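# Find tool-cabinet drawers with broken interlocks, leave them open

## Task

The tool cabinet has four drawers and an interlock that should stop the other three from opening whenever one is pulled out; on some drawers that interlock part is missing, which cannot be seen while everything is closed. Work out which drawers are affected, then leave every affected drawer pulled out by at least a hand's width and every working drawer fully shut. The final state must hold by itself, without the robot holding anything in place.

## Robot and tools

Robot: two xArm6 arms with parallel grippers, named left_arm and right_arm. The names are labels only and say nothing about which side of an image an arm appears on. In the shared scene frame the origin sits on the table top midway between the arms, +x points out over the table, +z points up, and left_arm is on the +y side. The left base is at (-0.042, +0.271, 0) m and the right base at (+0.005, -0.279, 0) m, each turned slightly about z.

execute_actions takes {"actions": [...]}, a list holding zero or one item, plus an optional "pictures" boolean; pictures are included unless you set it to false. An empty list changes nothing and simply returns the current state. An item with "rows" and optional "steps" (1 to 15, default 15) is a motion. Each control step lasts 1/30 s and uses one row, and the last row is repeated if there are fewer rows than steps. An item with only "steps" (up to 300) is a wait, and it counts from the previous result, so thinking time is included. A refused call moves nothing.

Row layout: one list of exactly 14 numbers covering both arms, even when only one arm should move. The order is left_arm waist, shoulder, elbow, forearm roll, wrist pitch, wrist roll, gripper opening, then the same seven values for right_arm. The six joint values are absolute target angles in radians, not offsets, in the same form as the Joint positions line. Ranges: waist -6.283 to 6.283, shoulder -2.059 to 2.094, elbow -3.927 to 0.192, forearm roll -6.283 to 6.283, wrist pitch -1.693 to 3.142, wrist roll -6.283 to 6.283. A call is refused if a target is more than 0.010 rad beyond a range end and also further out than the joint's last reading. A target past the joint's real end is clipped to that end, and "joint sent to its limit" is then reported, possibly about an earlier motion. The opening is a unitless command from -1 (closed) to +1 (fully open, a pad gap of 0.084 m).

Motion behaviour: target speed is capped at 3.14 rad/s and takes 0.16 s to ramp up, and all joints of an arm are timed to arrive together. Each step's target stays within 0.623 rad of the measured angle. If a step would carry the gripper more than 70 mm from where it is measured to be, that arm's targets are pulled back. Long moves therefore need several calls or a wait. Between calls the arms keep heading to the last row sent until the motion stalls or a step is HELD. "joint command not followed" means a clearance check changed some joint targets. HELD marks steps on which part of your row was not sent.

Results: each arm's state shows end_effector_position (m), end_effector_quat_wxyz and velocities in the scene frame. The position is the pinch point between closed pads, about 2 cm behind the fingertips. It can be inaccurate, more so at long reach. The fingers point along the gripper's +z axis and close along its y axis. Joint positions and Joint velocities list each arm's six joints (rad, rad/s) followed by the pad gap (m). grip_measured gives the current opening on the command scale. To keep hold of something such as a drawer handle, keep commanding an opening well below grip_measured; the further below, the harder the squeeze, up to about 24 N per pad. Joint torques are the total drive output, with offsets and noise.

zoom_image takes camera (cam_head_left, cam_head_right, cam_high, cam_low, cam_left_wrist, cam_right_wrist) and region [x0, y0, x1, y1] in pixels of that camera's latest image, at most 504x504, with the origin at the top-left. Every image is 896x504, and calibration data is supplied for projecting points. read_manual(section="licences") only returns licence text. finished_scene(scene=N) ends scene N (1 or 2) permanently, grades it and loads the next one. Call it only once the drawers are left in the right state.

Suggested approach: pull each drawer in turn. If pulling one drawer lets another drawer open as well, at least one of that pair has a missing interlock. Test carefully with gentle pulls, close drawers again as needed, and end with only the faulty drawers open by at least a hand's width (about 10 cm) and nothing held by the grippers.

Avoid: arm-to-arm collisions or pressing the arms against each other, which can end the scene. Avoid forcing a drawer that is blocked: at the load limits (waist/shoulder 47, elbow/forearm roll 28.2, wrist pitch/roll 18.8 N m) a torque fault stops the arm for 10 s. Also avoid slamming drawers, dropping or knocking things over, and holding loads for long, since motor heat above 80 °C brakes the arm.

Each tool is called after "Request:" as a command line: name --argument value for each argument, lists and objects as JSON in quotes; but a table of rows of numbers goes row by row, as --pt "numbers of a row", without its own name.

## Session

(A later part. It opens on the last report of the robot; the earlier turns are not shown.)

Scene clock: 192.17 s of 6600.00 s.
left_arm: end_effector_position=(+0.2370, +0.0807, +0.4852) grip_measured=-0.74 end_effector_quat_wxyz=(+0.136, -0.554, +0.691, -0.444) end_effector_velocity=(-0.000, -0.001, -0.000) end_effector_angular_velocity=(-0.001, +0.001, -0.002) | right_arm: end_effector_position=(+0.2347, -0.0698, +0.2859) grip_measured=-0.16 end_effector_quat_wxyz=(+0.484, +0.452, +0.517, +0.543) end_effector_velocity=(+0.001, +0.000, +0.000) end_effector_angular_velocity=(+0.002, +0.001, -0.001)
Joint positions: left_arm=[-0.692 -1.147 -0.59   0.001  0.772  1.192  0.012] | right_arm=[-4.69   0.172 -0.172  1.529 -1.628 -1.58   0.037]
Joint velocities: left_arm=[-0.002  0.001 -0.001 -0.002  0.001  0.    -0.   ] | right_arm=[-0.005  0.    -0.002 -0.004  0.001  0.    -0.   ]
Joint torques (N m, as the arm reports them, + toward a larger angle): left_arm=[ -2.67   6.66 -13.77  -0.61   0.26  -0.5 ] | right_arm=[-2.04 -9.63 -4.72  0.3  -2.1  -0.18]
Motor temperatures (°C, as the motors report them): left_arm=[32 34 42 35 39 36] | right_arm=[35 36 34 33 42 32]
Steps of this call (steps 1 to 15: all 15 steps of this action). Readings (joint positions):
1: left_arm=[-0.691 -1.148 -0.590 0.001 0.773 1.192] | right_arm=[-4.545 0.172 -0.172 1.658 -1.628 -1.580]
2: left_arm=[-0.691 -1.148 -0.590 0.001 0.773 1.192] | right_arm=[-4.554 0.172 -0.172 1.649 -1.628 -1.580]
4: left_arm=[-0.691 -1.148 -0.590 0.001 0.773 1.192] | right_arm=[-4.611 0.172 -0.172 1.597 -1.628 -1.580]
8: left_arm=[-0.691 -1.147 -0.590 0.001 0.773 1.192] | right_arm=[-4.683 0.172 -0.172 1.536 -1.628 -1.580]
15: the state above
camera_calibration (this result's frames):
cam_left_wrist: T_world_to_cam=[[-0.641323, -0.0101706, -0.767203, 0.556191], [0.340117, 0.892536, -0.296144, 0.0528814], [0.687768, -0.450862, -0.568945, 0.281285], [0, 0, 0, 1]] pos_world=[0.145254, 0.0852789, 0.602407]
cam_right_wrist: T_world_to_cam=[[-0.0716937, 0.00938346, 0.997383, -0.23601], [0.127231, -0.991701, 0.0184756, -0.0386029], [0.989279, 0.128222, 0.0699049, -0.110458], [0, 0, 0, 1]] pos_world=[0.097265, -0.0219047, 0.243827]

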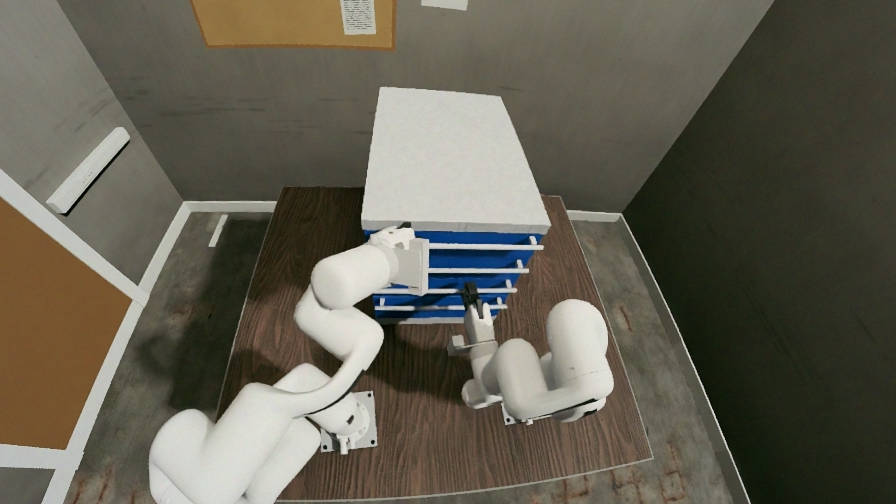

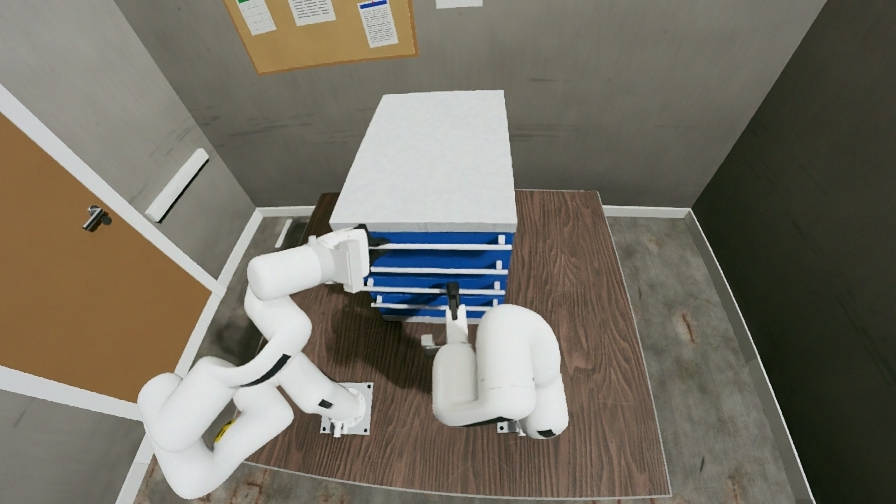

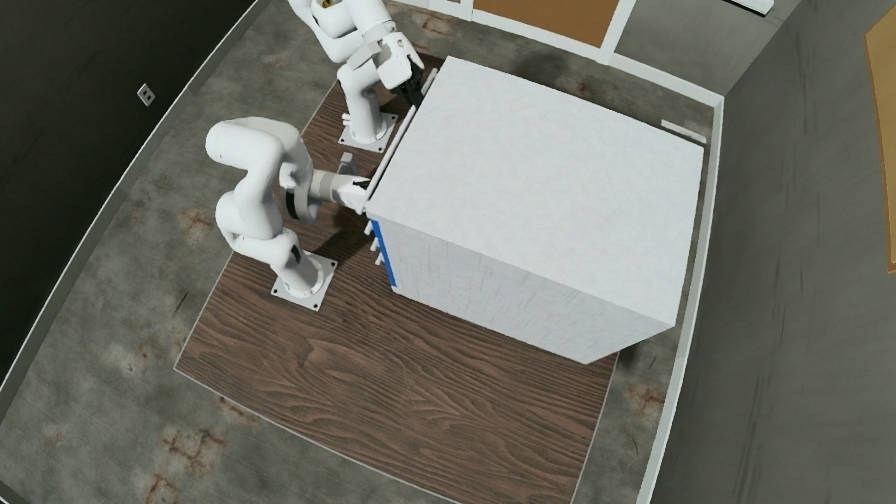

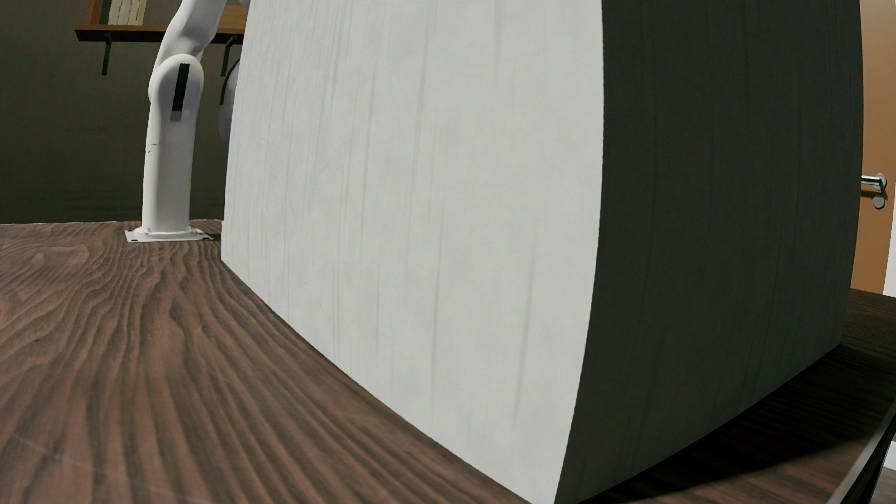

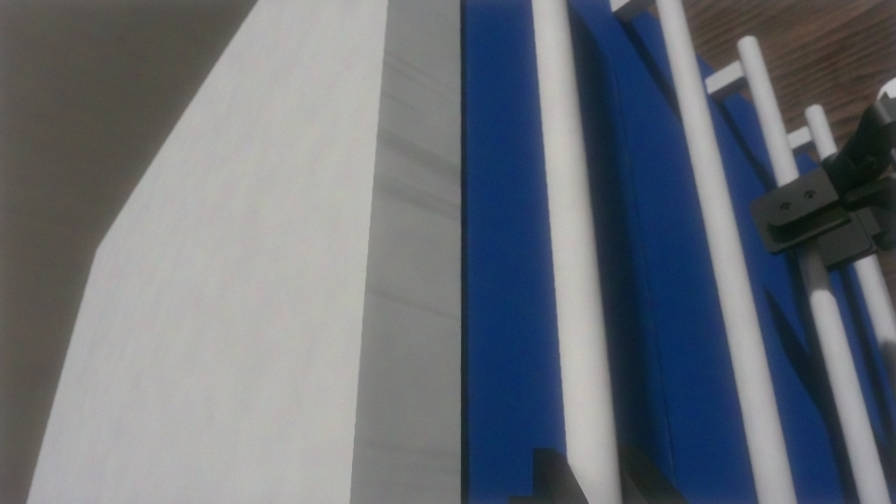

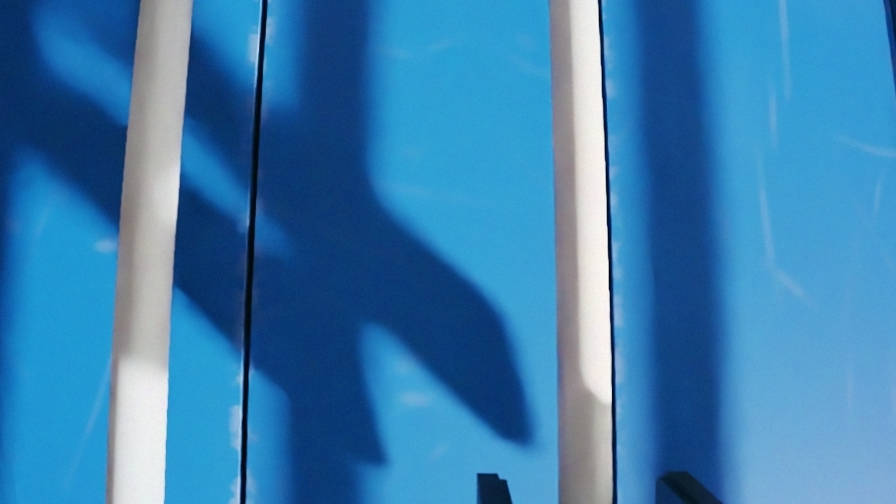

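Well centered. Grip D3 and pull it out.

Request:
execute_actions --actions '[{"rows": [[-0.692,-1.147,-0.592,0,0.773,1.192,-1,-4.691,0.172,-0.172,1.528,-1.628,-1.58,-1]], "steps": 10}]' --pictures false

Request:
execute_actions --actions '[{"rows": [[-0.692,-1.147,-0.592,0,0.773,1.192,-1,-4.547,0.172,-0.172,1.656,-1.628,-1.58,-1]], "steps": 9}]' --pictures false

Request:
execute_actions --actions '[{"rows": [[-0.692,-1.147,-0.592,0,0.773,1.192,-1,-4.4076,0.172,-0.172,1.766,-1.628,-1.58,-1]], "steps": 9}]' --pictures false

Request:
execute_actions --actions '[{"rows": [[-0.692,-1.147,-0.592,0,0.773,1.192,-1,-4.266,0.172,-0.172,1.8635,-1.628,-1.583,-1]], "steps": 9}]' --pictures false

Request:
execute_actions --actions '[{"rows": [[-0.692,-1.147,-0.592,0,0.773,1.192,-1,-4.1224,0.172,-0.172,1.9486,-1.628,-1.586,-1]], "steps": 9}]' --pictures false

Request:
execute_actions --actions '[{"rows": [[-0.701,-1.162,-0.589,0,0.786,1.187,-1,-3.977,0.172,-0.172,2.021,-1.628,-1.59,-1]], "steps": 12}]'

Scene clock: 195.77 s of 6600.00 s.
left_arm: end_effector_position=(+0.2368, +0.0804, +0.4854) grip_measured=-0.74 end_effector_quat_wxyz=(+0.135, -0.554, +0.691, -0.444) end_effector_velocity=(-0.000, +0.000, +0.001) end_effector_angular_velocity=(-0.000, -0.001, +0.001) | right_arm: end_effector_position=(+0.2350, -0.0698, +0.2850) grip_measured=-0.74 end_effector_quat_wxyz=(+0.483, +0.452, +0.518, +0.542) end_effector_velocity=(+0.000, -0.000, +0.001) end_effector_angular_velocity=(+0.001, -0.002, -0.000)
Joint positions: left_arm=[-0.693 -1.147 -0.591 -0.     0.773  1.192  0.012] | right_arm=[-4.691  0.173 -0.171  1.528 -1.625 -1.58   0.011]
Joint velocities: left_arm=[ 0.001 -0.    -0.001  0.     0.001 -0.     0.   ] | right_arm=[-0.001 -0.001  0.    -0.001 -0.002  0.    -0.   ]
Joint torques (N m, as the arm reports them, + toward a larger angle): left_arm=[ -6.84   5.83 -14.96  -1.5   -0.14  -0.5 ] | right_arm=[ -3.42 -12.31  -5.81   0.73  -5.58  -0.22]
Motor temperatures (°C, as the motors report them): left_arm=[32 34 41 35 38 36] | right_arm=[35 36 34 33 42 32]
Steps of this call (steps 1 to 15: the robot went on to your last target; steps 16 to 90: nothing new was sent; then 0.27 s passed at rest; steps 91 to 100: all 10 steps of this action). Readings (joint positions):
91: left_arm=[-0.693 -1.147 -0.590 0.000 0.772 1.192] | right_arm=[-4.691 0.172 -0.172 1.528 -1.628 -1.580]
92: left_arm=[-0.693 -1.147 -0.590 -0.000 0.772 1.192] | right_arm=[-4.691 0.172 -0.172 1.528 -1.628 -1.580]
94: left_arm=[-0.693 -1.147 -0.591 -0.000 0.773 1.192] | right_arm=[-4.691 0.172 -0.172 1.528 -1.626 -1.580]
98: left_arm=[-0.693 -1.147 -0.591 -0.000 0.773 1.192] | right_arm=[-4.691 0.173 -0.171 1.528 -1.625 -1.580]
100: the state above

Scene clock: 196.07 s of 6600.00 s.
left_arm: end_effector_position=(+0.2368, +0.0805, +0.4855) grip_measured=-0.74 end_effector_quat_wxyz=(+0.136, -0.554, +0.691, -0.444) end_effector_velocity=(-0.000, +0.000, +0.000) end_effector_angular_velocity=(-0.001, -0.001, +0.000) | right_arm: end_effector_position=(+0.2099, -0.0699, +0.2852) grip_measured=-0.74 end_effector_quat_wxyz=(+0.479, +0.448, +0.521, +0.546) end_effector_velocity=(-0.012, -0.000, +0.000) end_effector_angular_velocity=(+0.009, +0.004, +0.001)
Joint positions: left_arm=[-0.692 -1.147 -0.591 -0.     0.773  1.192  0.012] | right_arm=[-4.551  0.173 -0.171  1.652 -1.626 -1.58   0.011]
Joint velocities: left_arm=[ 0.    -0.002  0.     0.    -0.    -0.     0.   ] | right_arm=[ 0.066 -0.002 -0.008  0.065  0.002 -0.    -0.   ]
Joint torques (N m, as the arm reports them, + toward a larger angle): left_arm=[ -5.78   5.14 -16.26  -1.42  -0.4   -0.46] | right_arm=[ -2.1  -12.44  -5.98   0.08  -7.96  -0.27]
Motor temperatures (°C, as the motors report them): left_arm=[32 34 41 35 38 36] | right_arm=[35 36 34 33 42 32]
Steps of this call (steps 1 to 9: all 9 steps of this action). Readings (joint positions):
1: left_arm=[-0.692 -1.147 -0.591 -0.000 0.773 1.192] | right_arm=[-4.690 0.173 -0.171 1.528 -1.625 -1.580]
2: left_arm=[-0.692 -1.147 -0.591 -0.000 0.773 1.192] | right_arm=[-4.683 0.173 -0.172 1.536 -1.625 -1.580]
4: left_arm=[-0.692 -1.147 -0.591 -0.000 0.773 1.192] | right_arm=[-4.627 0.172 -0.172 1.587 -1.625 -1.580]
8: left_arm=[-0.692 -1.147 -0.591 -0.000 0.773 1.192] | right_arm=[-4.555 0.173 -0.171 1.649 -1.626 -1.580]
9: the state above

Scene clock: 196.37 s of 6600.00 s.
left_arm: end_effector_position=(+0.2368, +0.0805, +0.4856) grip_measured=-0.74 end_effector_quat_wxyz=(+0.136, -0.554, +0.691, -0.444) end_effector_velocity=(+0.000, -0.000, -0.001) end_effector_angular_velocity=(+0.002, +0.003, +0.000) | right_arm: end_effector_position=(+0.1850, -0.0699, +0.2853) grip_measured=-0.74 end_effector_quat_wxyz=(+0.471, +0.441, +0.527, +0.553) end_effector_velocity=(-0.012, -0.000, -0.000) end_effector_angular_velocity=(+0.006, +0.005, +0.012)
Joint positions: left_arm=[-0.692 -1.147 -0.591 -0.     0.773  1.192  0.012] | right_arm=[-4.412  0.172 -0.172  1.762 -1.625 -1.58   0.011]
Joint velocities: left_arm=[ 0.     0.002  0.    -0.     0.001 -0.     0.   ] | right_arm=[ 0.065 -0.002 -0.004  0.054  0.002  0.     0.   ]
Joint torques (N m, as the arm reports them, + toward a larger angle): left_arm=[ -5.48   4.45 -17.08  -1.23  -0.62  -0.61] | right_arm=[ -1.79 -12.17  -5.94  -0.8   -8.19  -0.11]
Motor temperatures (°C, as the motors report them): left_arm=[32 34 41 35 38 36] | right_arm=[35 36 34 33 42 32]
Steps of this call (steps 1 to 9: all 9 steps of this action). Readings (joint positions):
1: left_arm=[-0.692 -1.147 -0.591 -0.000 0.773 1.192] | right_arm=[-4.549 0.172 -0.172 1.654 -1.626 -1.580]
2: left_arm=[-0.692 -1.147 -0.591 -0.000 0.773 1.192] | right_arm=[-4.540 0.172 -0.172 1.662 -1.625 -1.580]
4: left_arm=[-0.692 -1.147 -0.591 -0.000 0.773 1.192] | right_arm=[-4.484 0.172 -0.172 1.707 -1.625 -1.580]
8: left_arm=[-0.692 -1.147 -0.591 -0.000 0.773 1.192] | right_arm=[-4.415 0.172 -0.171 1.760 -1.626 -1.580]
9: the state above

Scene clock: 196.67 s of 6600.00 s.
left_arm: end_effector_position=(+0.2368, +0.0806, +0.4857) grip_measured=-0.74 end_effector_quat_wxyz=(+0.136, -0.554, +0.691, -0.444) end_effector_velocity=(-0.000, +0.000, +0.000) end_effector_angular_velocity=(+0.000, -0.001, +0.000) | right_arm: end_effector_position=(+0.1600, -0.0700, +0.2853) grip_measured=-0.74 end_effector_quat_wxyz=(+0.460, +0.429, +0.537, +0.562) end_effector_velocity=(-0.012, -0.000, -0.000) end_effector_angular_velocity=(+0.001, +0.002, +0.020)
Joint positions: left_arm=[-0.692 -1.147 -0.592 -0.     0.773  1.192  0.012] | right_arm=[-4.271  0.172 -0.172  1.861 -1.625 -1.583  0.011]
Joint velocities: left_arm=[ 0.    -0.    -0.001  0.     0.001  0.    -0.   ] | right_arm=[ 0.067 -0.    -0.002  0.047  0.001 -0.002 -0.   ]
Joint torques (N m, as the arm reports them, + toward a larger angle): left_arm=[ -4.88   4.   -18.14  -1.26  -0.83  -0.54] | right_arm=[ -1.44 -11.07  -6.31  -1.77  -8.12  -0.19]
Motor temperatures (°C, as the motors report them): left_arm=[32 34 41 35 38 36] | right_arm=[35 36 34 33 42 32]
Steps of this call (steps 1 to 9: all 9 steps of this action). Readings (joint positions):
1: left_arm=[-0.692 -1.147 -0.591 -0.000 0.773 1.192] | right_arm=[-4.410 0.172 -0.172 1.764 -1.625 -1.580]
2: left_arm=[-0.692 -1.147 -0.591 -0.000 0.773 1.192] | right_arm=[-4.401 0.172 -0.172 1.771 -1.625 -1.580]
4: left_arm=[-0.692 -1.147 -0.592 -0.000 0.773 1.192] | right_arm=[-4.345 0.172 -0.172 1.811 -1.625 -1.581]
8: left_arm=[-0.692 -1.147 -0.592 -0.000 0.773 1.192] | right_arm=[-4.274 0.172 -0.172 1.858 -1.625 -1.583]
9: the state above

Scene clock: 196.97 s of 6600.00 s.
left_arm: end_effector_position=(+0.2368, +0.0806, +0.4857) grip_measured=-0.74 end_effector_quat_wxyz=(+0.136, -0.554, +0.691, -0.444) end_effector_velocity=(-0.000, +0.000, -0.000) end_effector_angular_velocity=(-0.001, -0.000, -0.000) | right_arm: end_effector_position=(+0.1350, -0.0700, +0.2853) grip_measured=-0.74 end_effector_quat_wxyz=(+0.444, +0.412, +0.550, +0.574) end_effector_velocity=(-0.012, +0.000, -0.000) end_effector_angular_velocity=(-0.001, +0.001, +0.030)
Joint positions: left_arm=[-0.692 -1.147 -0.592 -0.     0.773  1.192  0.012] | right_arm=[-4.127  0.172 -0.172  1.946 -1.625 -1.586  0.011]
Joint velocities: left_arm=[ 0.    -0.002  0.002 -0.001 -0.001  0.     0.   ] | right_arm=[ 0.068 -0.    -0.001  0.038  0.001 -0.002  0.   ]
Joint torques (N m, as the arm reports them, + toward a larger angle): left_arm=[ -4.68   3.52 -18.53  -1.07  -1.04  -0.47] | right_arm=[ -1.05 -10.79  -6.83  -2.36  -8.04  -0.17]
Motor temperatures (°C, as the motors report them): left_arm=[32 34 41 35 38 36] | right_arm=[35 36 34 33 42 32]
Steps of this call (steps 1 to 9: all 9 steps of this action). Readings (joint positions):
1: left_arm=[-0.692 -1.147 -0.592 -0.000 0.773 1.192] | right_arm=[-4.269 0.172 -0.172 1.862 -1.625 -1.583]
2: left_arm=[-0.692 -1.147 -0.592 -0.000 0.773 1.192] | right_arm=[-4.260 0.172 -0.172 1.868 -1.625 -1.583]
4: left_arm=[-0.692 -1.147 -0.592 -0.000 0.773 1.192] | right_arm=[-4.203 0.172 -0.171 1.903 -1.625 -1.584]
8: left_arm=[-0.692 -1.147 -0.592 -0.000 0.773 1.192] | right_arm=[-4.130 0.172 -0.172 1.944 -1.625 -1.586]
9: the state above

Scene clock: 197.37 s of 6600.00 s.
left_arm: end_effector_position=(+0.2317, +0.0806, +0.4858) grip_measured=-0.74 end_effector_quat_wxyz=(+0.133, -0.553, +0.692, -0.444) end_effector_velocity=(-0.000, -0.000, +0.001) end_effector_angular_velocity=(-0.000, -0.000, -0.001) | right_arm: end_effector_position=(+0.1095, -0.0699, +0.2853) grip_measured=-0.74 end_effector_quat_wxyz=(+0.424, +0.390, +0.566, +0.590) end_effector_velocity=(-0.001, -0.000, -0.000) end_effector_angular_velocity=(-0.002, -0.001, +0.006)
Joint positions: left_arm=[-0.701 -1.162 -0.589  0.     0.786  1.187  0.012] | right_arm=[-3.979  0.172 -0.172  2.02  -1.626 -1.59   0.011]
Joint velocities: left_arm=[-0.001 -0.    -0.002  0.     0.002 -0.     0.   ] | right_arm=[ 0.011  0.001  0.002  0.005  0.001 -0.     0.   ]
Joint torques (N m, as the arm reports them, + toward a larger angle): left_arm=[ -5.31   3.65 -19.3   -1.25  -1.4   -0.41] | right_arm=[  0.83 -10.26  -6.62  -2.63  -8.08   0.01]
Motor temperatures (°C, as the motors report them): left_arm=[32 34 41 35 38 36] | right_arm=[35 36 34 33 42 32]
Steps of this call (steps 1 to 12: all 12 steps of this action). Readings (joint positions):
1: left_arm=[-0.692 -1.147 -0.592 -0.000 0.774 1.192] | right_arm=[-4.125 0.172 -0.172 1.948 -1.625 -1.586]
2: left_arm=[-0.694 -1.149 -0.591 0.000 0.775 1.191] | right_arm=[-4.116 0.172 -0.172 1.953 -1.625 -1.586]
4: left_arm=[-0.698 -1.156 -0.590 0.000 0.781 1.189] | right_arm=[-4.058 0.172 -0.171 1.982 -1.625 -1.588]
8: left_arm=[-0.701 -1.161 -0.589 0.000 0.786 1.187] | right_arm=[-3.985 0.172 -0.172 2.018 -1.626 -1.590]
12: the state above
camera_calibration (this result's frames):
cam_left_wrist: T_world_to_cam=[[-0.643907, -0.00876014, -0.765054, 0.552731], [0.344818, 0.889304, -0.300398, 0.0562618], [0.682997, -0.457232, -0.569608, 0.287124], [0, 0, 0, 1]] pos_world=[0.140402, 0.0860907, 0.603318]
cam_right_wrist: T_world_to_cam=[[-0.0728552, 0.00368871, 0.997336, -0.244618], [0.339716, -0.940102, 0.0282932, -0.0452637], [0.937702, 0.340872, 0.0672382, 0.0347219], [0, 0, 0, 1]] pos_world=[-0.0350037, -0.0534859, 0.242912]

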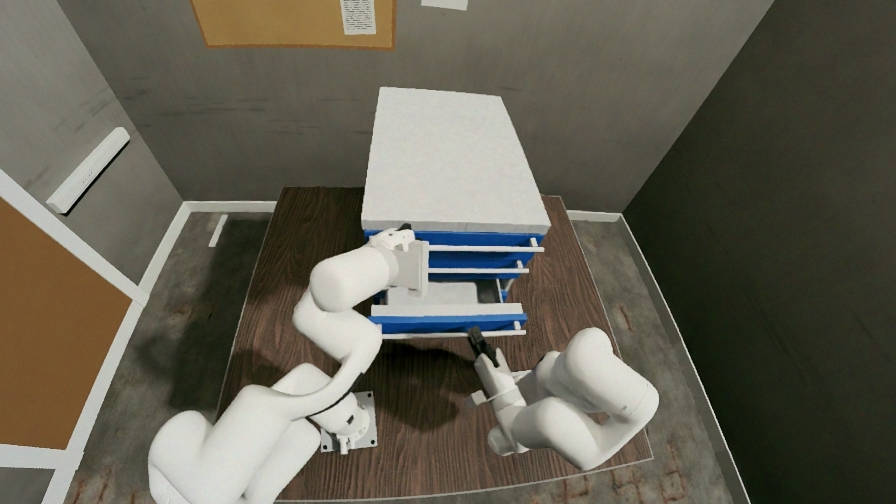

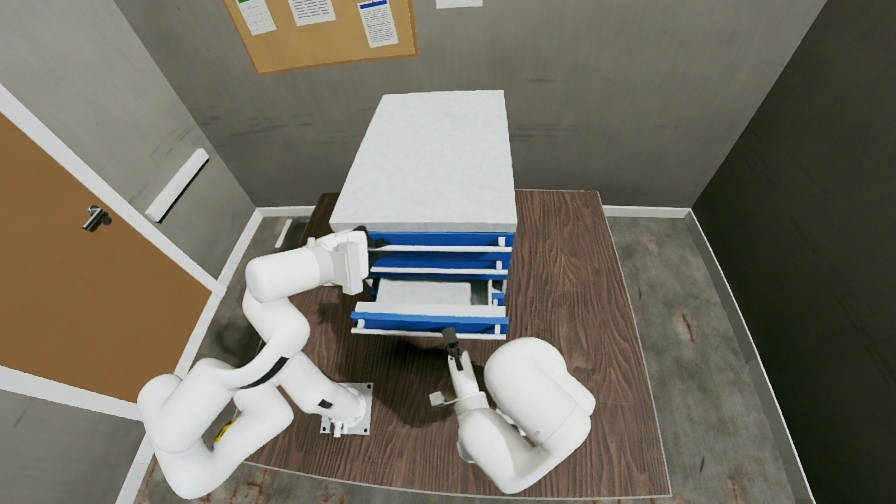

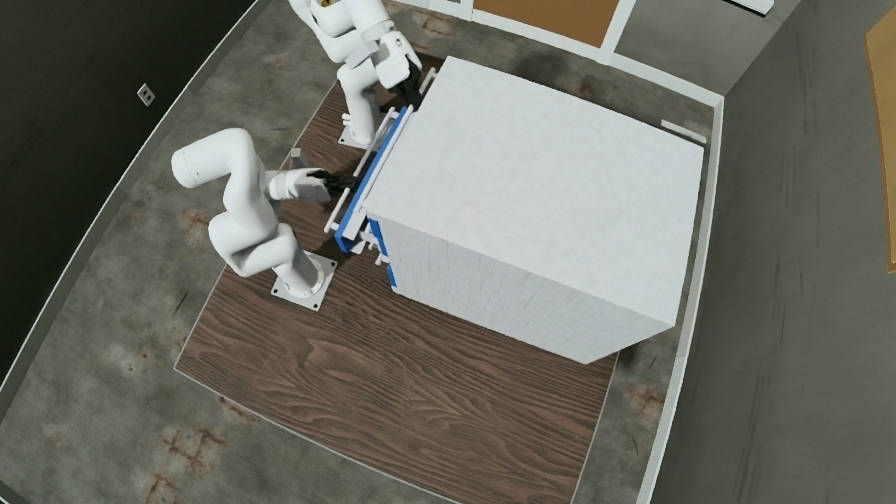

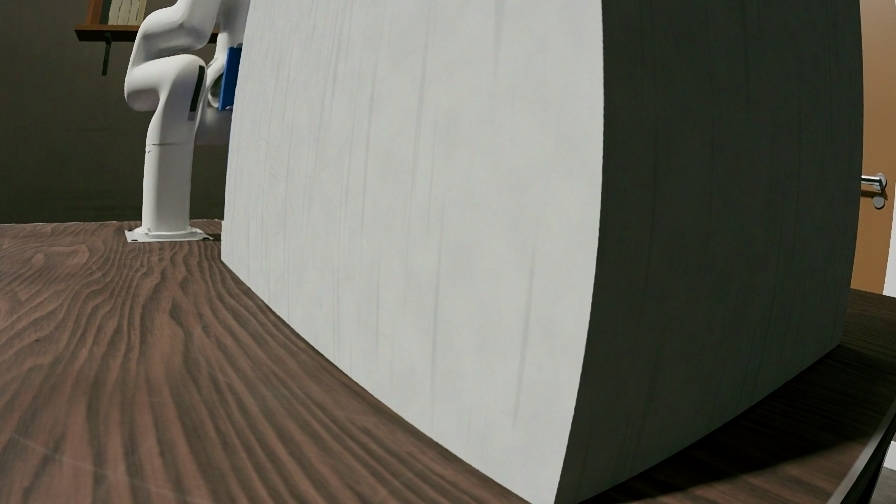

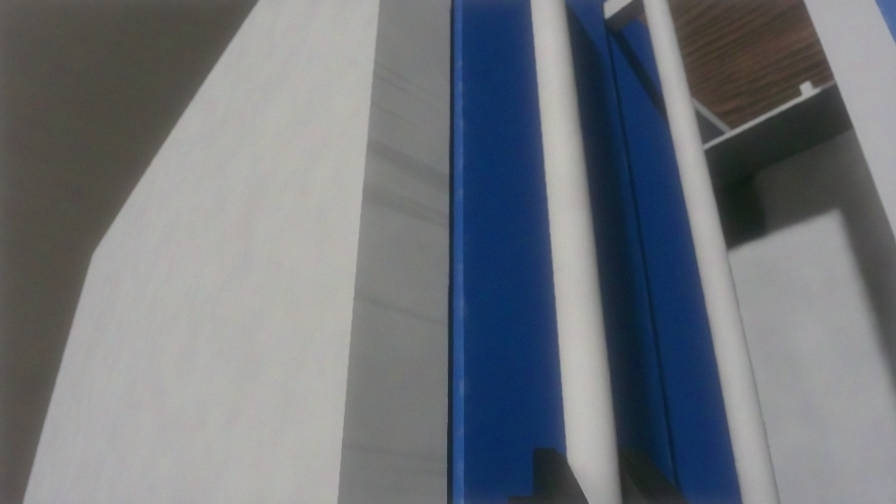

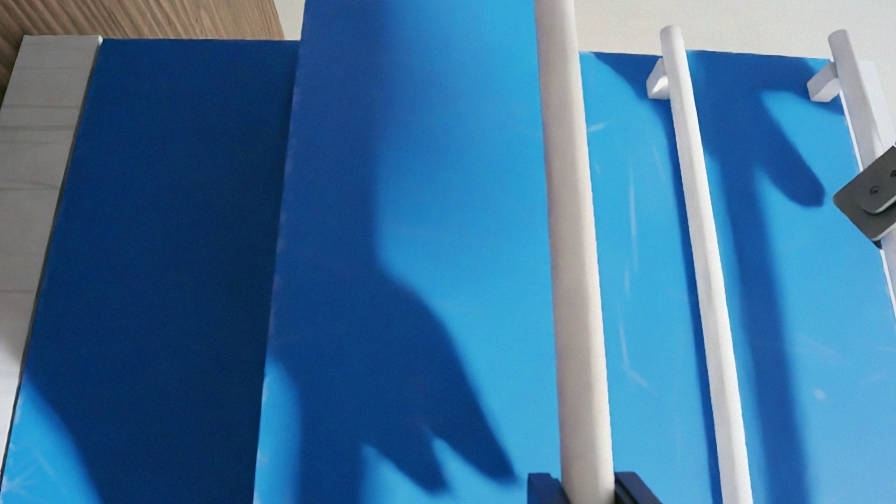

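Request:
execute_actions --actions '[]'

Scene clock: 204.53 s of 6600.00 s.
left_arm: end_effector_position=(+0.2317, +0.0805, +0.4861) grip_measured=-0.74 end_effector_quat_wxyz=(+0.133, -0.553, +0.692, -0.445) end_effector_velocity=(-0.000, -0.000, -0.000) end_effector_angular_velocity=(+0.000, +0.000, -0.000) | right_arm: end_effector_position=(+0.1092, -0.0699, +0.2853) grip_measured=-0.74 end_effector_quat_wxyz=(+0.423, +0.390, +0.566, +0.590) end_effector_velocity=(-0.000, +0.000, +0.000) end_effector_angular_velocity=(-0.000, -0.001, +0.001)
Joint positions: left_arm=[-0.701 -1.162 -0.589  0.     0.786  1.187  0.012] | right_arm=[-3.977  0.172 -0.172  2.021 -1.626 -1.59   0.011]
Joint velocities: left_arm=[-0.    -0.    -0.    -0.     0.001  0.    -0.   ] | right_arm=[ 0.    -0.    -0.    -0.    -0.001 -0.    -0.   ]
Joint torques (N m, as the arm reports them, + toward a larger angle): left_arm=[ -5.84   3.08 -21.52  -1.48  -2.18  -0.43] | right_arm=[  1.22 -10.23  -6.91  -2.83  -8.04  -0.15]
Motor temperatures (°C, as the motors report them): left_arm=[32 34 41 35 38 36] | right_arm=[35 36 34 33 44 32]
Steps of this call (steps 1 to 15: the robot went on to your last target; steps 16 to 90: nothing new was sent; then 4.17 s passed at rest). Readings (joint positions):
1: left_arm=[-0.701 -1.162 -0.589 0.000 0.786 1.187] | right_arm=[-3.978 0.172 -0.172 2.020 -1.626 -1.590]
2: left_arm=[-0.701 -1.162 -0.589 0.000 0.786 1.187] | right_arm=[-3.978 0.172 -0.172 2.021 -1.626 -1.590]
4: left_arm=[-0.701 -1.162 -0.589 0.000 0.786 1.187] | right_arm=[-3.978 0.172 -0.172 2.021 -1.626 -1.590]
8: left_arm=[-0.701 -1.162 -0.589 0.000 0.786 1.187] | right_arm=[-3.977 0.172 -0.172 2.021 -1.626 -1.590]
90: the state above
All arms were judged still, so your last target was given up. Only a new action makes them travel on or press farther. Fingers that are still opening or closing keep moving.
camera_calibration (this result's frames):
cam_left_wrist: T_world_to_cam=[[-0.64356, -0.00896868, -0.765343, 0.552958], [0.345093, 0.889129, -0.300601, 0.0564316], [0.683184, -0.45757, -0.569113, 0.287022], [0, 0, 0, 1]] pos_world=[0.140299, 0.0861171, 0.603514]
cam_right_wrist: T_world_to_cam=[[-0.0730078, 0.00373086, 0.997324, -0.244615], [0.340642, -0.939762, 0.0284518, -0.045264], [0.937354, 0.341808, 0.0673391, 0.0350691], [0, 0, 0, 1]] pos_world=[-0.0353122, -0.0536116, 0.242887]

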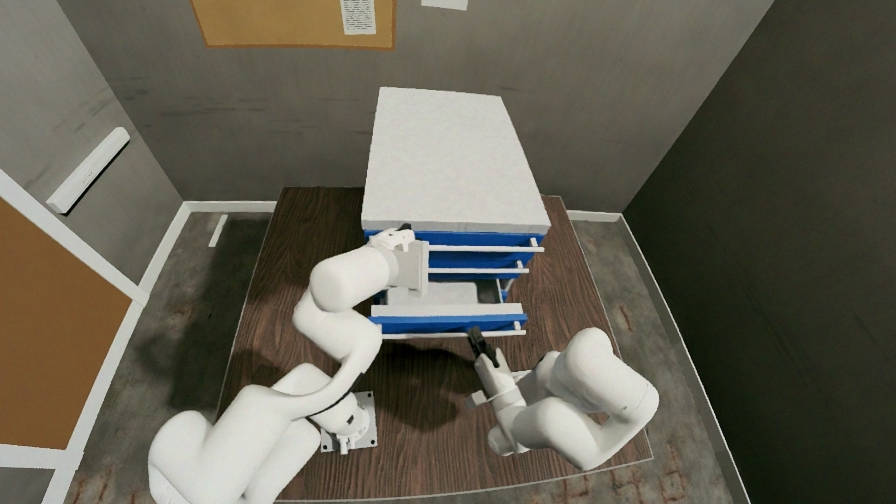

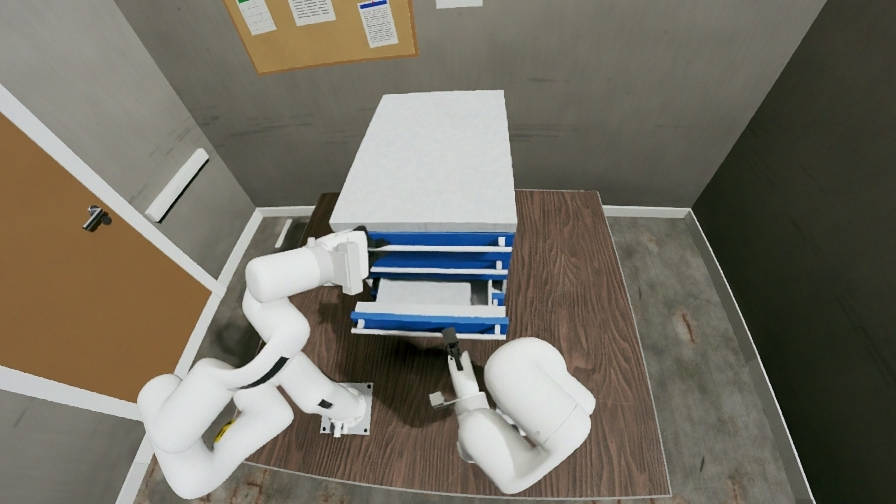

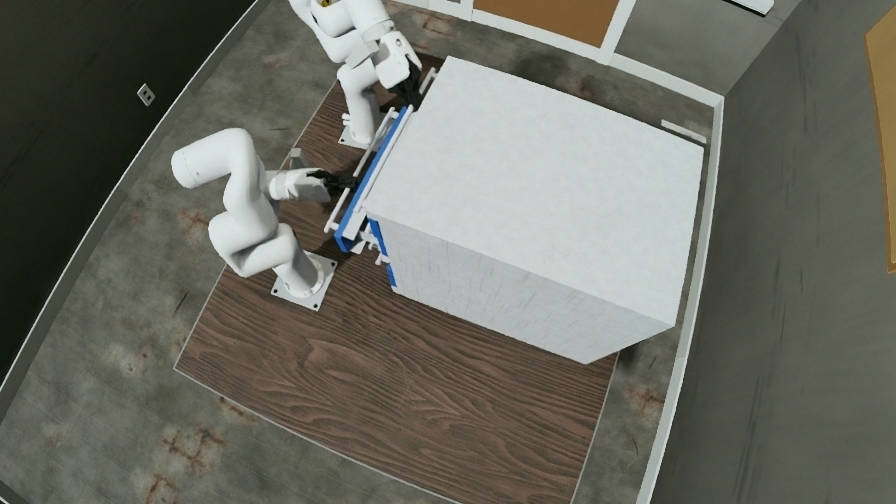

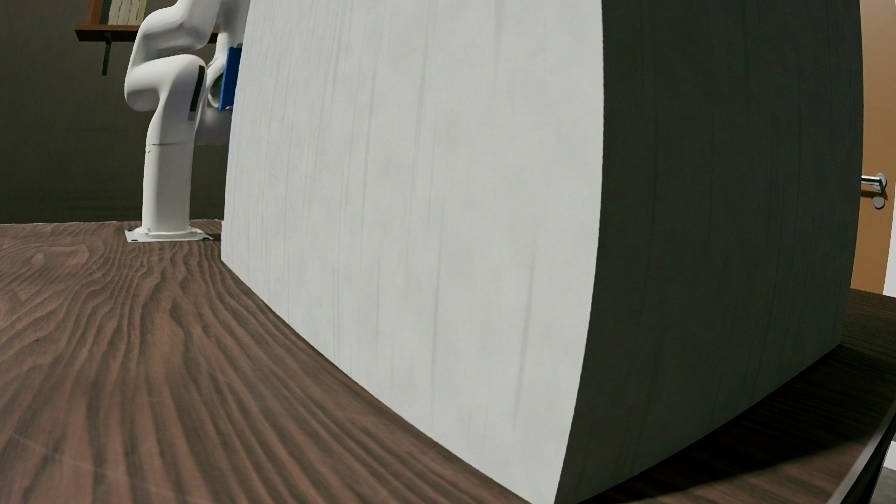

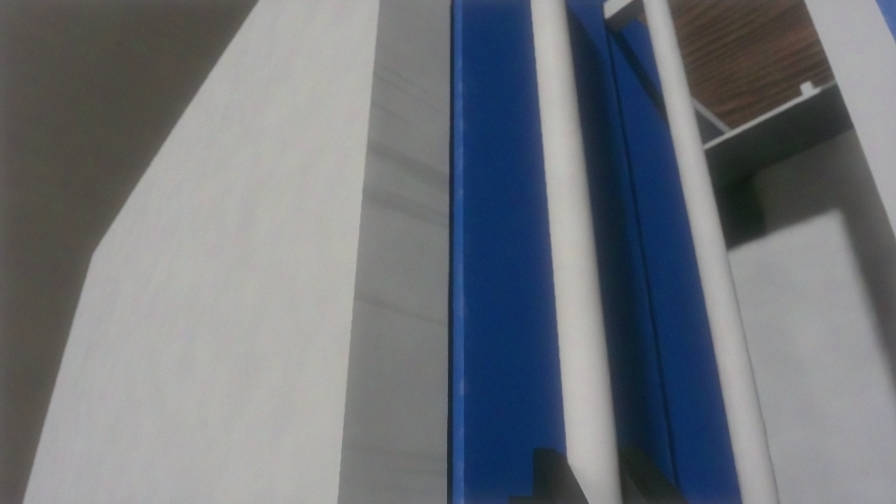

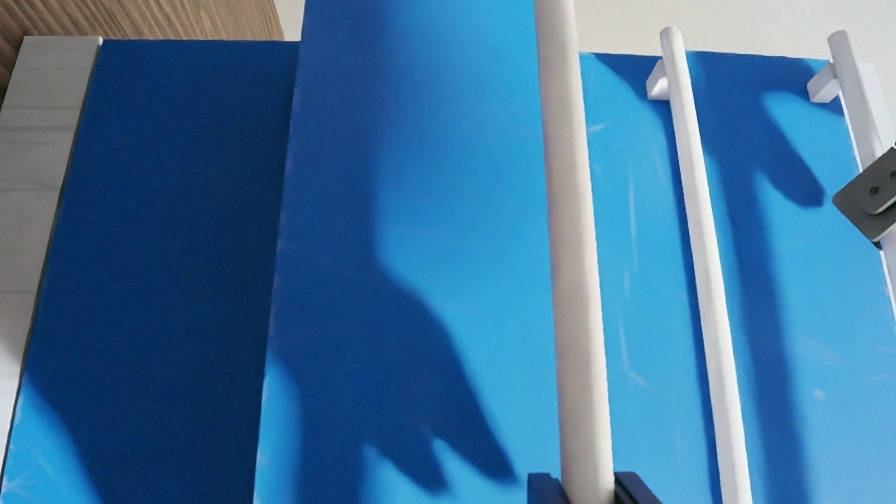

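Request:
execute_actions --actions '[{"rows": [[-0.692,-1.147,-0.592,0,0.773,1.192,-1,-3.977,0.172,-0.172,2.021,-1.628,-1.59,-1]], "steps": 10}]'

Scene clock: 207.70 s of 6600.00 s.
left_arm: end_effector_position=(+0.2366, +0.0805, +0.4861) grip_measured=-0.74 end_effector_quat_wxyz=(+0.136, -0.554, +0.691, -0.444) end_effector_velocity=(+0.002, +0.000, -0.002) end_effector_angular_velocity=(+0.003, +0.002, +0.003) | right_arm: end_effector_position=(+0.1092, -0.0699, +0.2853) grip_measured=-0.74 end_effector_quat_wxyz=(+0.423, +0.390, +0.566, +0.590) end_effector_velocity=(+0.000, +0.000, -0.000) end_effector_angular_velocity=(+0.000, +0.002, -0.001)
Joint positions: left_arm=[-0.693 -1.147 -0.592 -0.     0.773  1.192  0.012] | right_arm=[-3.977  0.172 -0.172  2.021 -1.626 -1.59   0.011]
Joint velocities: left_arm=[ 0.003  0.005  0.001  0.001 -0.003  0.001 -0.   ] | right_arm=[-0.    -0.    -0.001  0.     0.001  0.     0.   ]
Joint torques (N m, as the arm reports them, + toward a larger angle): left_arm=[ -4.11   4.13 -21.51  -0.86  -2.86  -0.57] | right_arm=[  1.13 -10.    -6.63  -2.94  -8.2   -0.14]
Motor temperatures (°C, as the motors report them): left_arm=[32 34 41 35 38 36] | right_arm=[35 36 34 33 45 32]
Steps of this call (steps 1 to 85: nothing new was sent; steps 86 to 95: all 10 steps of this action). Readings (joint positions):
86: left_arm=[-0.701 -1.162 -0.589 -0.000 0.786 1.187] | right_arm=[-3.977 0.172 -0.172 2.021 -1.626 -1.590]
87: left_arm=[-0.700 -1.160 -0.590 -0.000 0.784 1.188] | right_arm=[-3.977 0.172 -0.172 2.021 -1.626 -1.590]
89: left_arm=[-0.696 -1.153 -0.591 -0.001 0.779 1.190] | right_arm=[-3.977 0.172 -0.172 2.021 -1.626 -1.590]
93: left_arm=[-0.693 -1.148 -0.592 -0.000 0.774 1.192] | right_arm=[-3.977 0.172 -0.172 2.021 -1.626 -1.590]
95: the state above
camera_calibration (this result's frames):
cam_left_wrist: T_world_to_cam=[[-0.641082, -0.0106834, -0.767398, 0.55672], [0.341016, 0.891808, -0.2973, 0.053863], [0.687547, -0.452289, -0.568079, 0.281733], [0, 0, 0, 1]] pos_world=[0.144831, 0.0853367, 0.603285]
cam_right_wrist: T_world_to_cam=[[-0.0730056, 0.00372745, 0.997325, -0.244616], [0.340647, -0.939761, 0.0284482, -0.0452615], [0.937353, 0.341812, 0.0673381, 0.0350704], [0, 0, 0, 1]] pos_world=[-0.0353135, -0.0536107, 0.242888]

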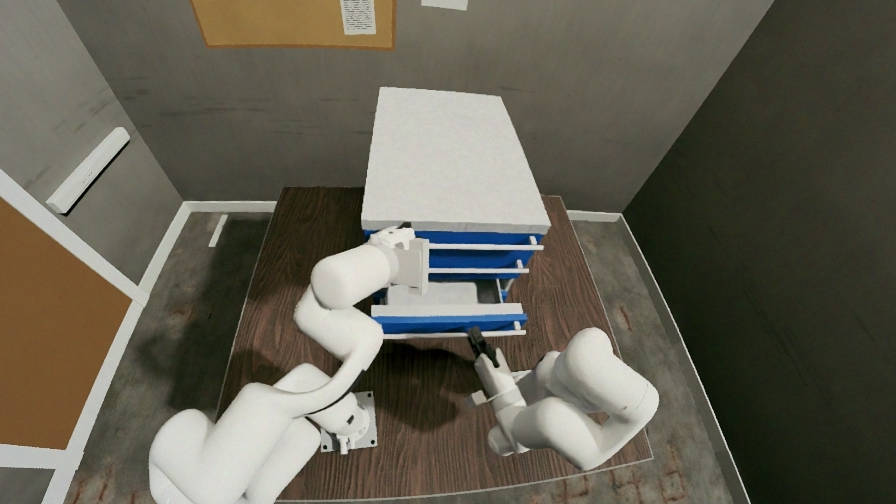

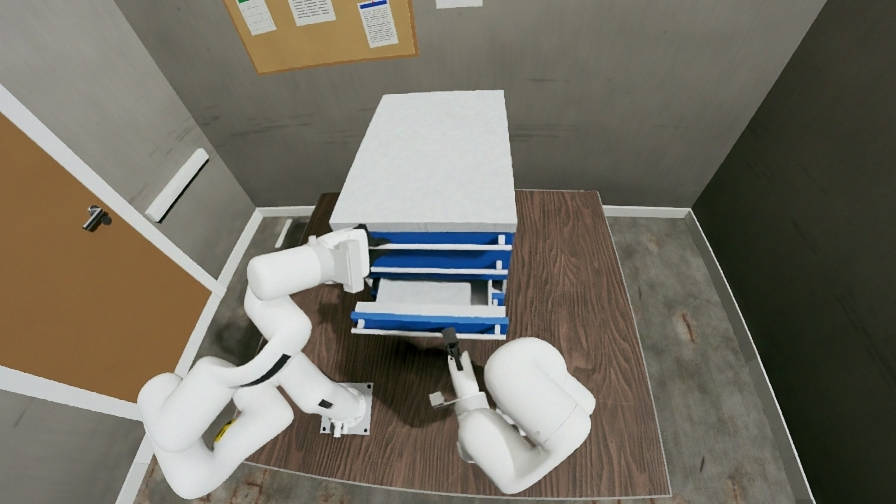

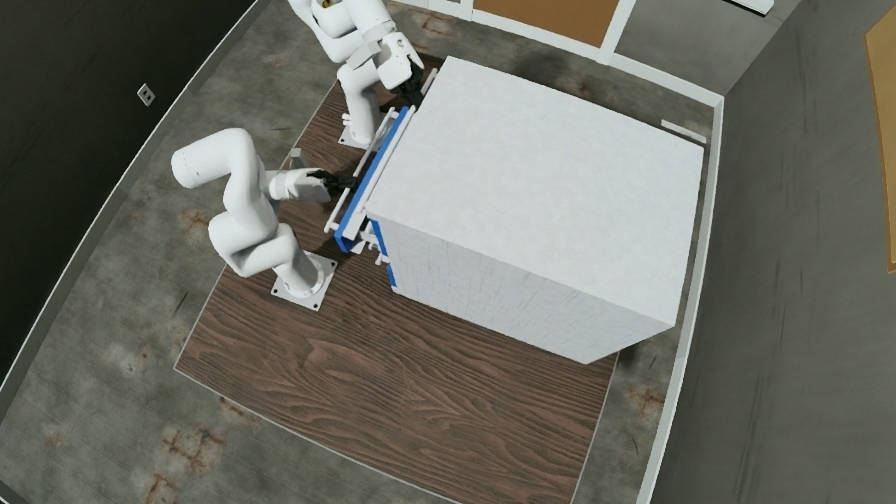

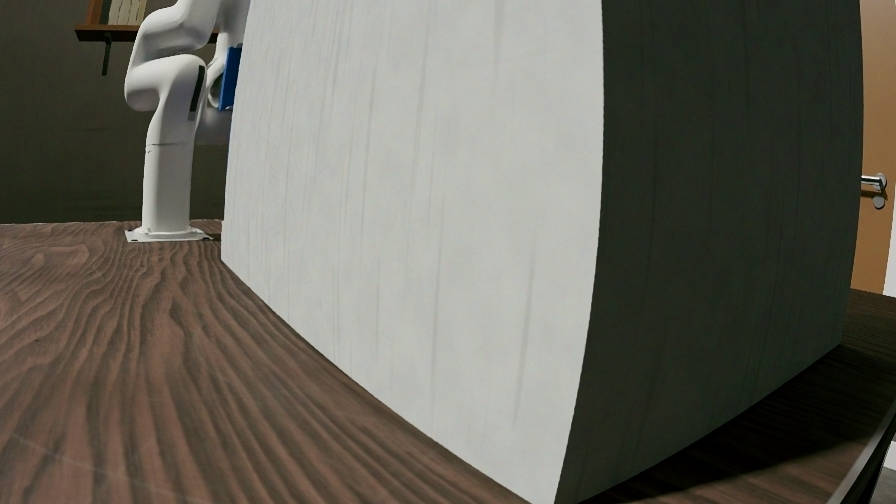

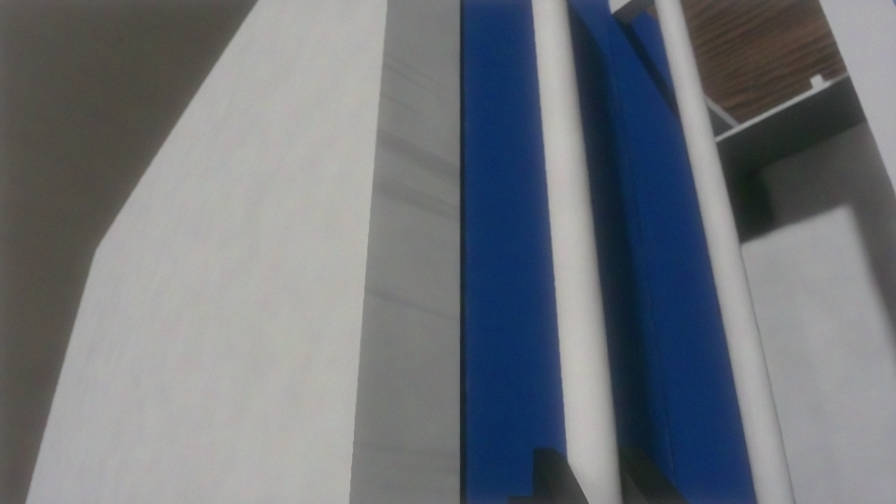

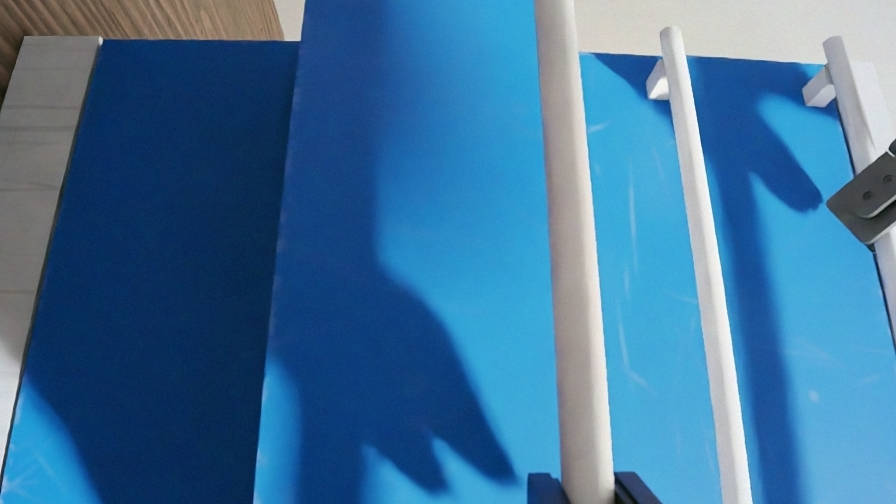

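Request:
execute_actions --actions '[{"rows": [[-0.7075,-1.173,-0.587,0,0.7965,1.183,-1,-3.977,0.172,-0.172,2.021,-1.628,-1.59,-1]], "steps": 12}]' --pictures false

Scene clock: 209.70 s of 6600.00 s.
left_arm: end_effector_position=(+0.2281, +0.0806, +0.4860) grip_measured=-0.74 end_effector_quat_wxyz=(+0.130, -0.552, +0.693, -0.445) end_effector_velocity=(-0.001, +0.000, +0.001) end_effector_angular_velocity=(-0.003, -0.002, -0.002) | right_arm: end_effector_position=(+0.1092, -0.0699, +0.2853) grip_measured=-0.74 end_effector_quat_wxyz=(+0.423, +0.390, +0.566, +0.590) end_effector_velocity=(-0.000, +0.000, +0.000) end_effector_angular_velocity=(+0.001, -0.000, +0.000)
Joint positions: left_arm=[-0.707 -1.173 -0.587  0.     0.796  1.183  0.012] | right_arm=[-3.977  0.172 -0.172  2.021 -1.626 -1.59   0.011]
Joint velocities: left_arm=[-0.002 -0.004 -0.001 -0.001  0.003 -0.001 -0.   ] | right_arm=[-0.    -0.    -0.001 -0.    -0.001 -0.    -0.   ]
Joint torques (N m, as the arm reports them, + toward a larger angle): left_arm=[ -4.38   3.02 -21.06  -1.01  -1.77  -0.4 ] | right_arm=[  1.41 -10.42  -6.85  -3.07  -7.95  -0.05]
Motor temperatures (°C, as the motors report them): left_arm=[32 34 41 35 38 36] | right_arm=[35 36 34 33 45 32]
Steps of this call (steps 1 to 15: the robot went on to your last target; steps 16 to 48: nothing new was sent; steps 49 to 60: all 12 steps of this action). Readings (joint positions):
49: left_arm=[-0.692 -1.147 -0.592 0.000 0.773 1.192] | right_arm=[-3.977 0.172 -0.172 2.021 -1.626 -1.590]
50: left_arm=[-0.694 -1.151 -0.591 0.001 0.776 1.190] | right_arm=[-3.977 0.172 -0.172 2.021 -1.626 -1.590]
52: left_arm=[-0.701 -1.163 -0.589 0.000 0.787 1.186] | right_arm=[-3.977 0.172 -0.172 2.021 -1.626 -1.590]
56: left_arm=[-0.707 -1.172 -0.587 0.000 0.795 1.183] | right_arm=[-3.977 0.172 -0.172 2.021 -1.626 -1.590]
60: the state above


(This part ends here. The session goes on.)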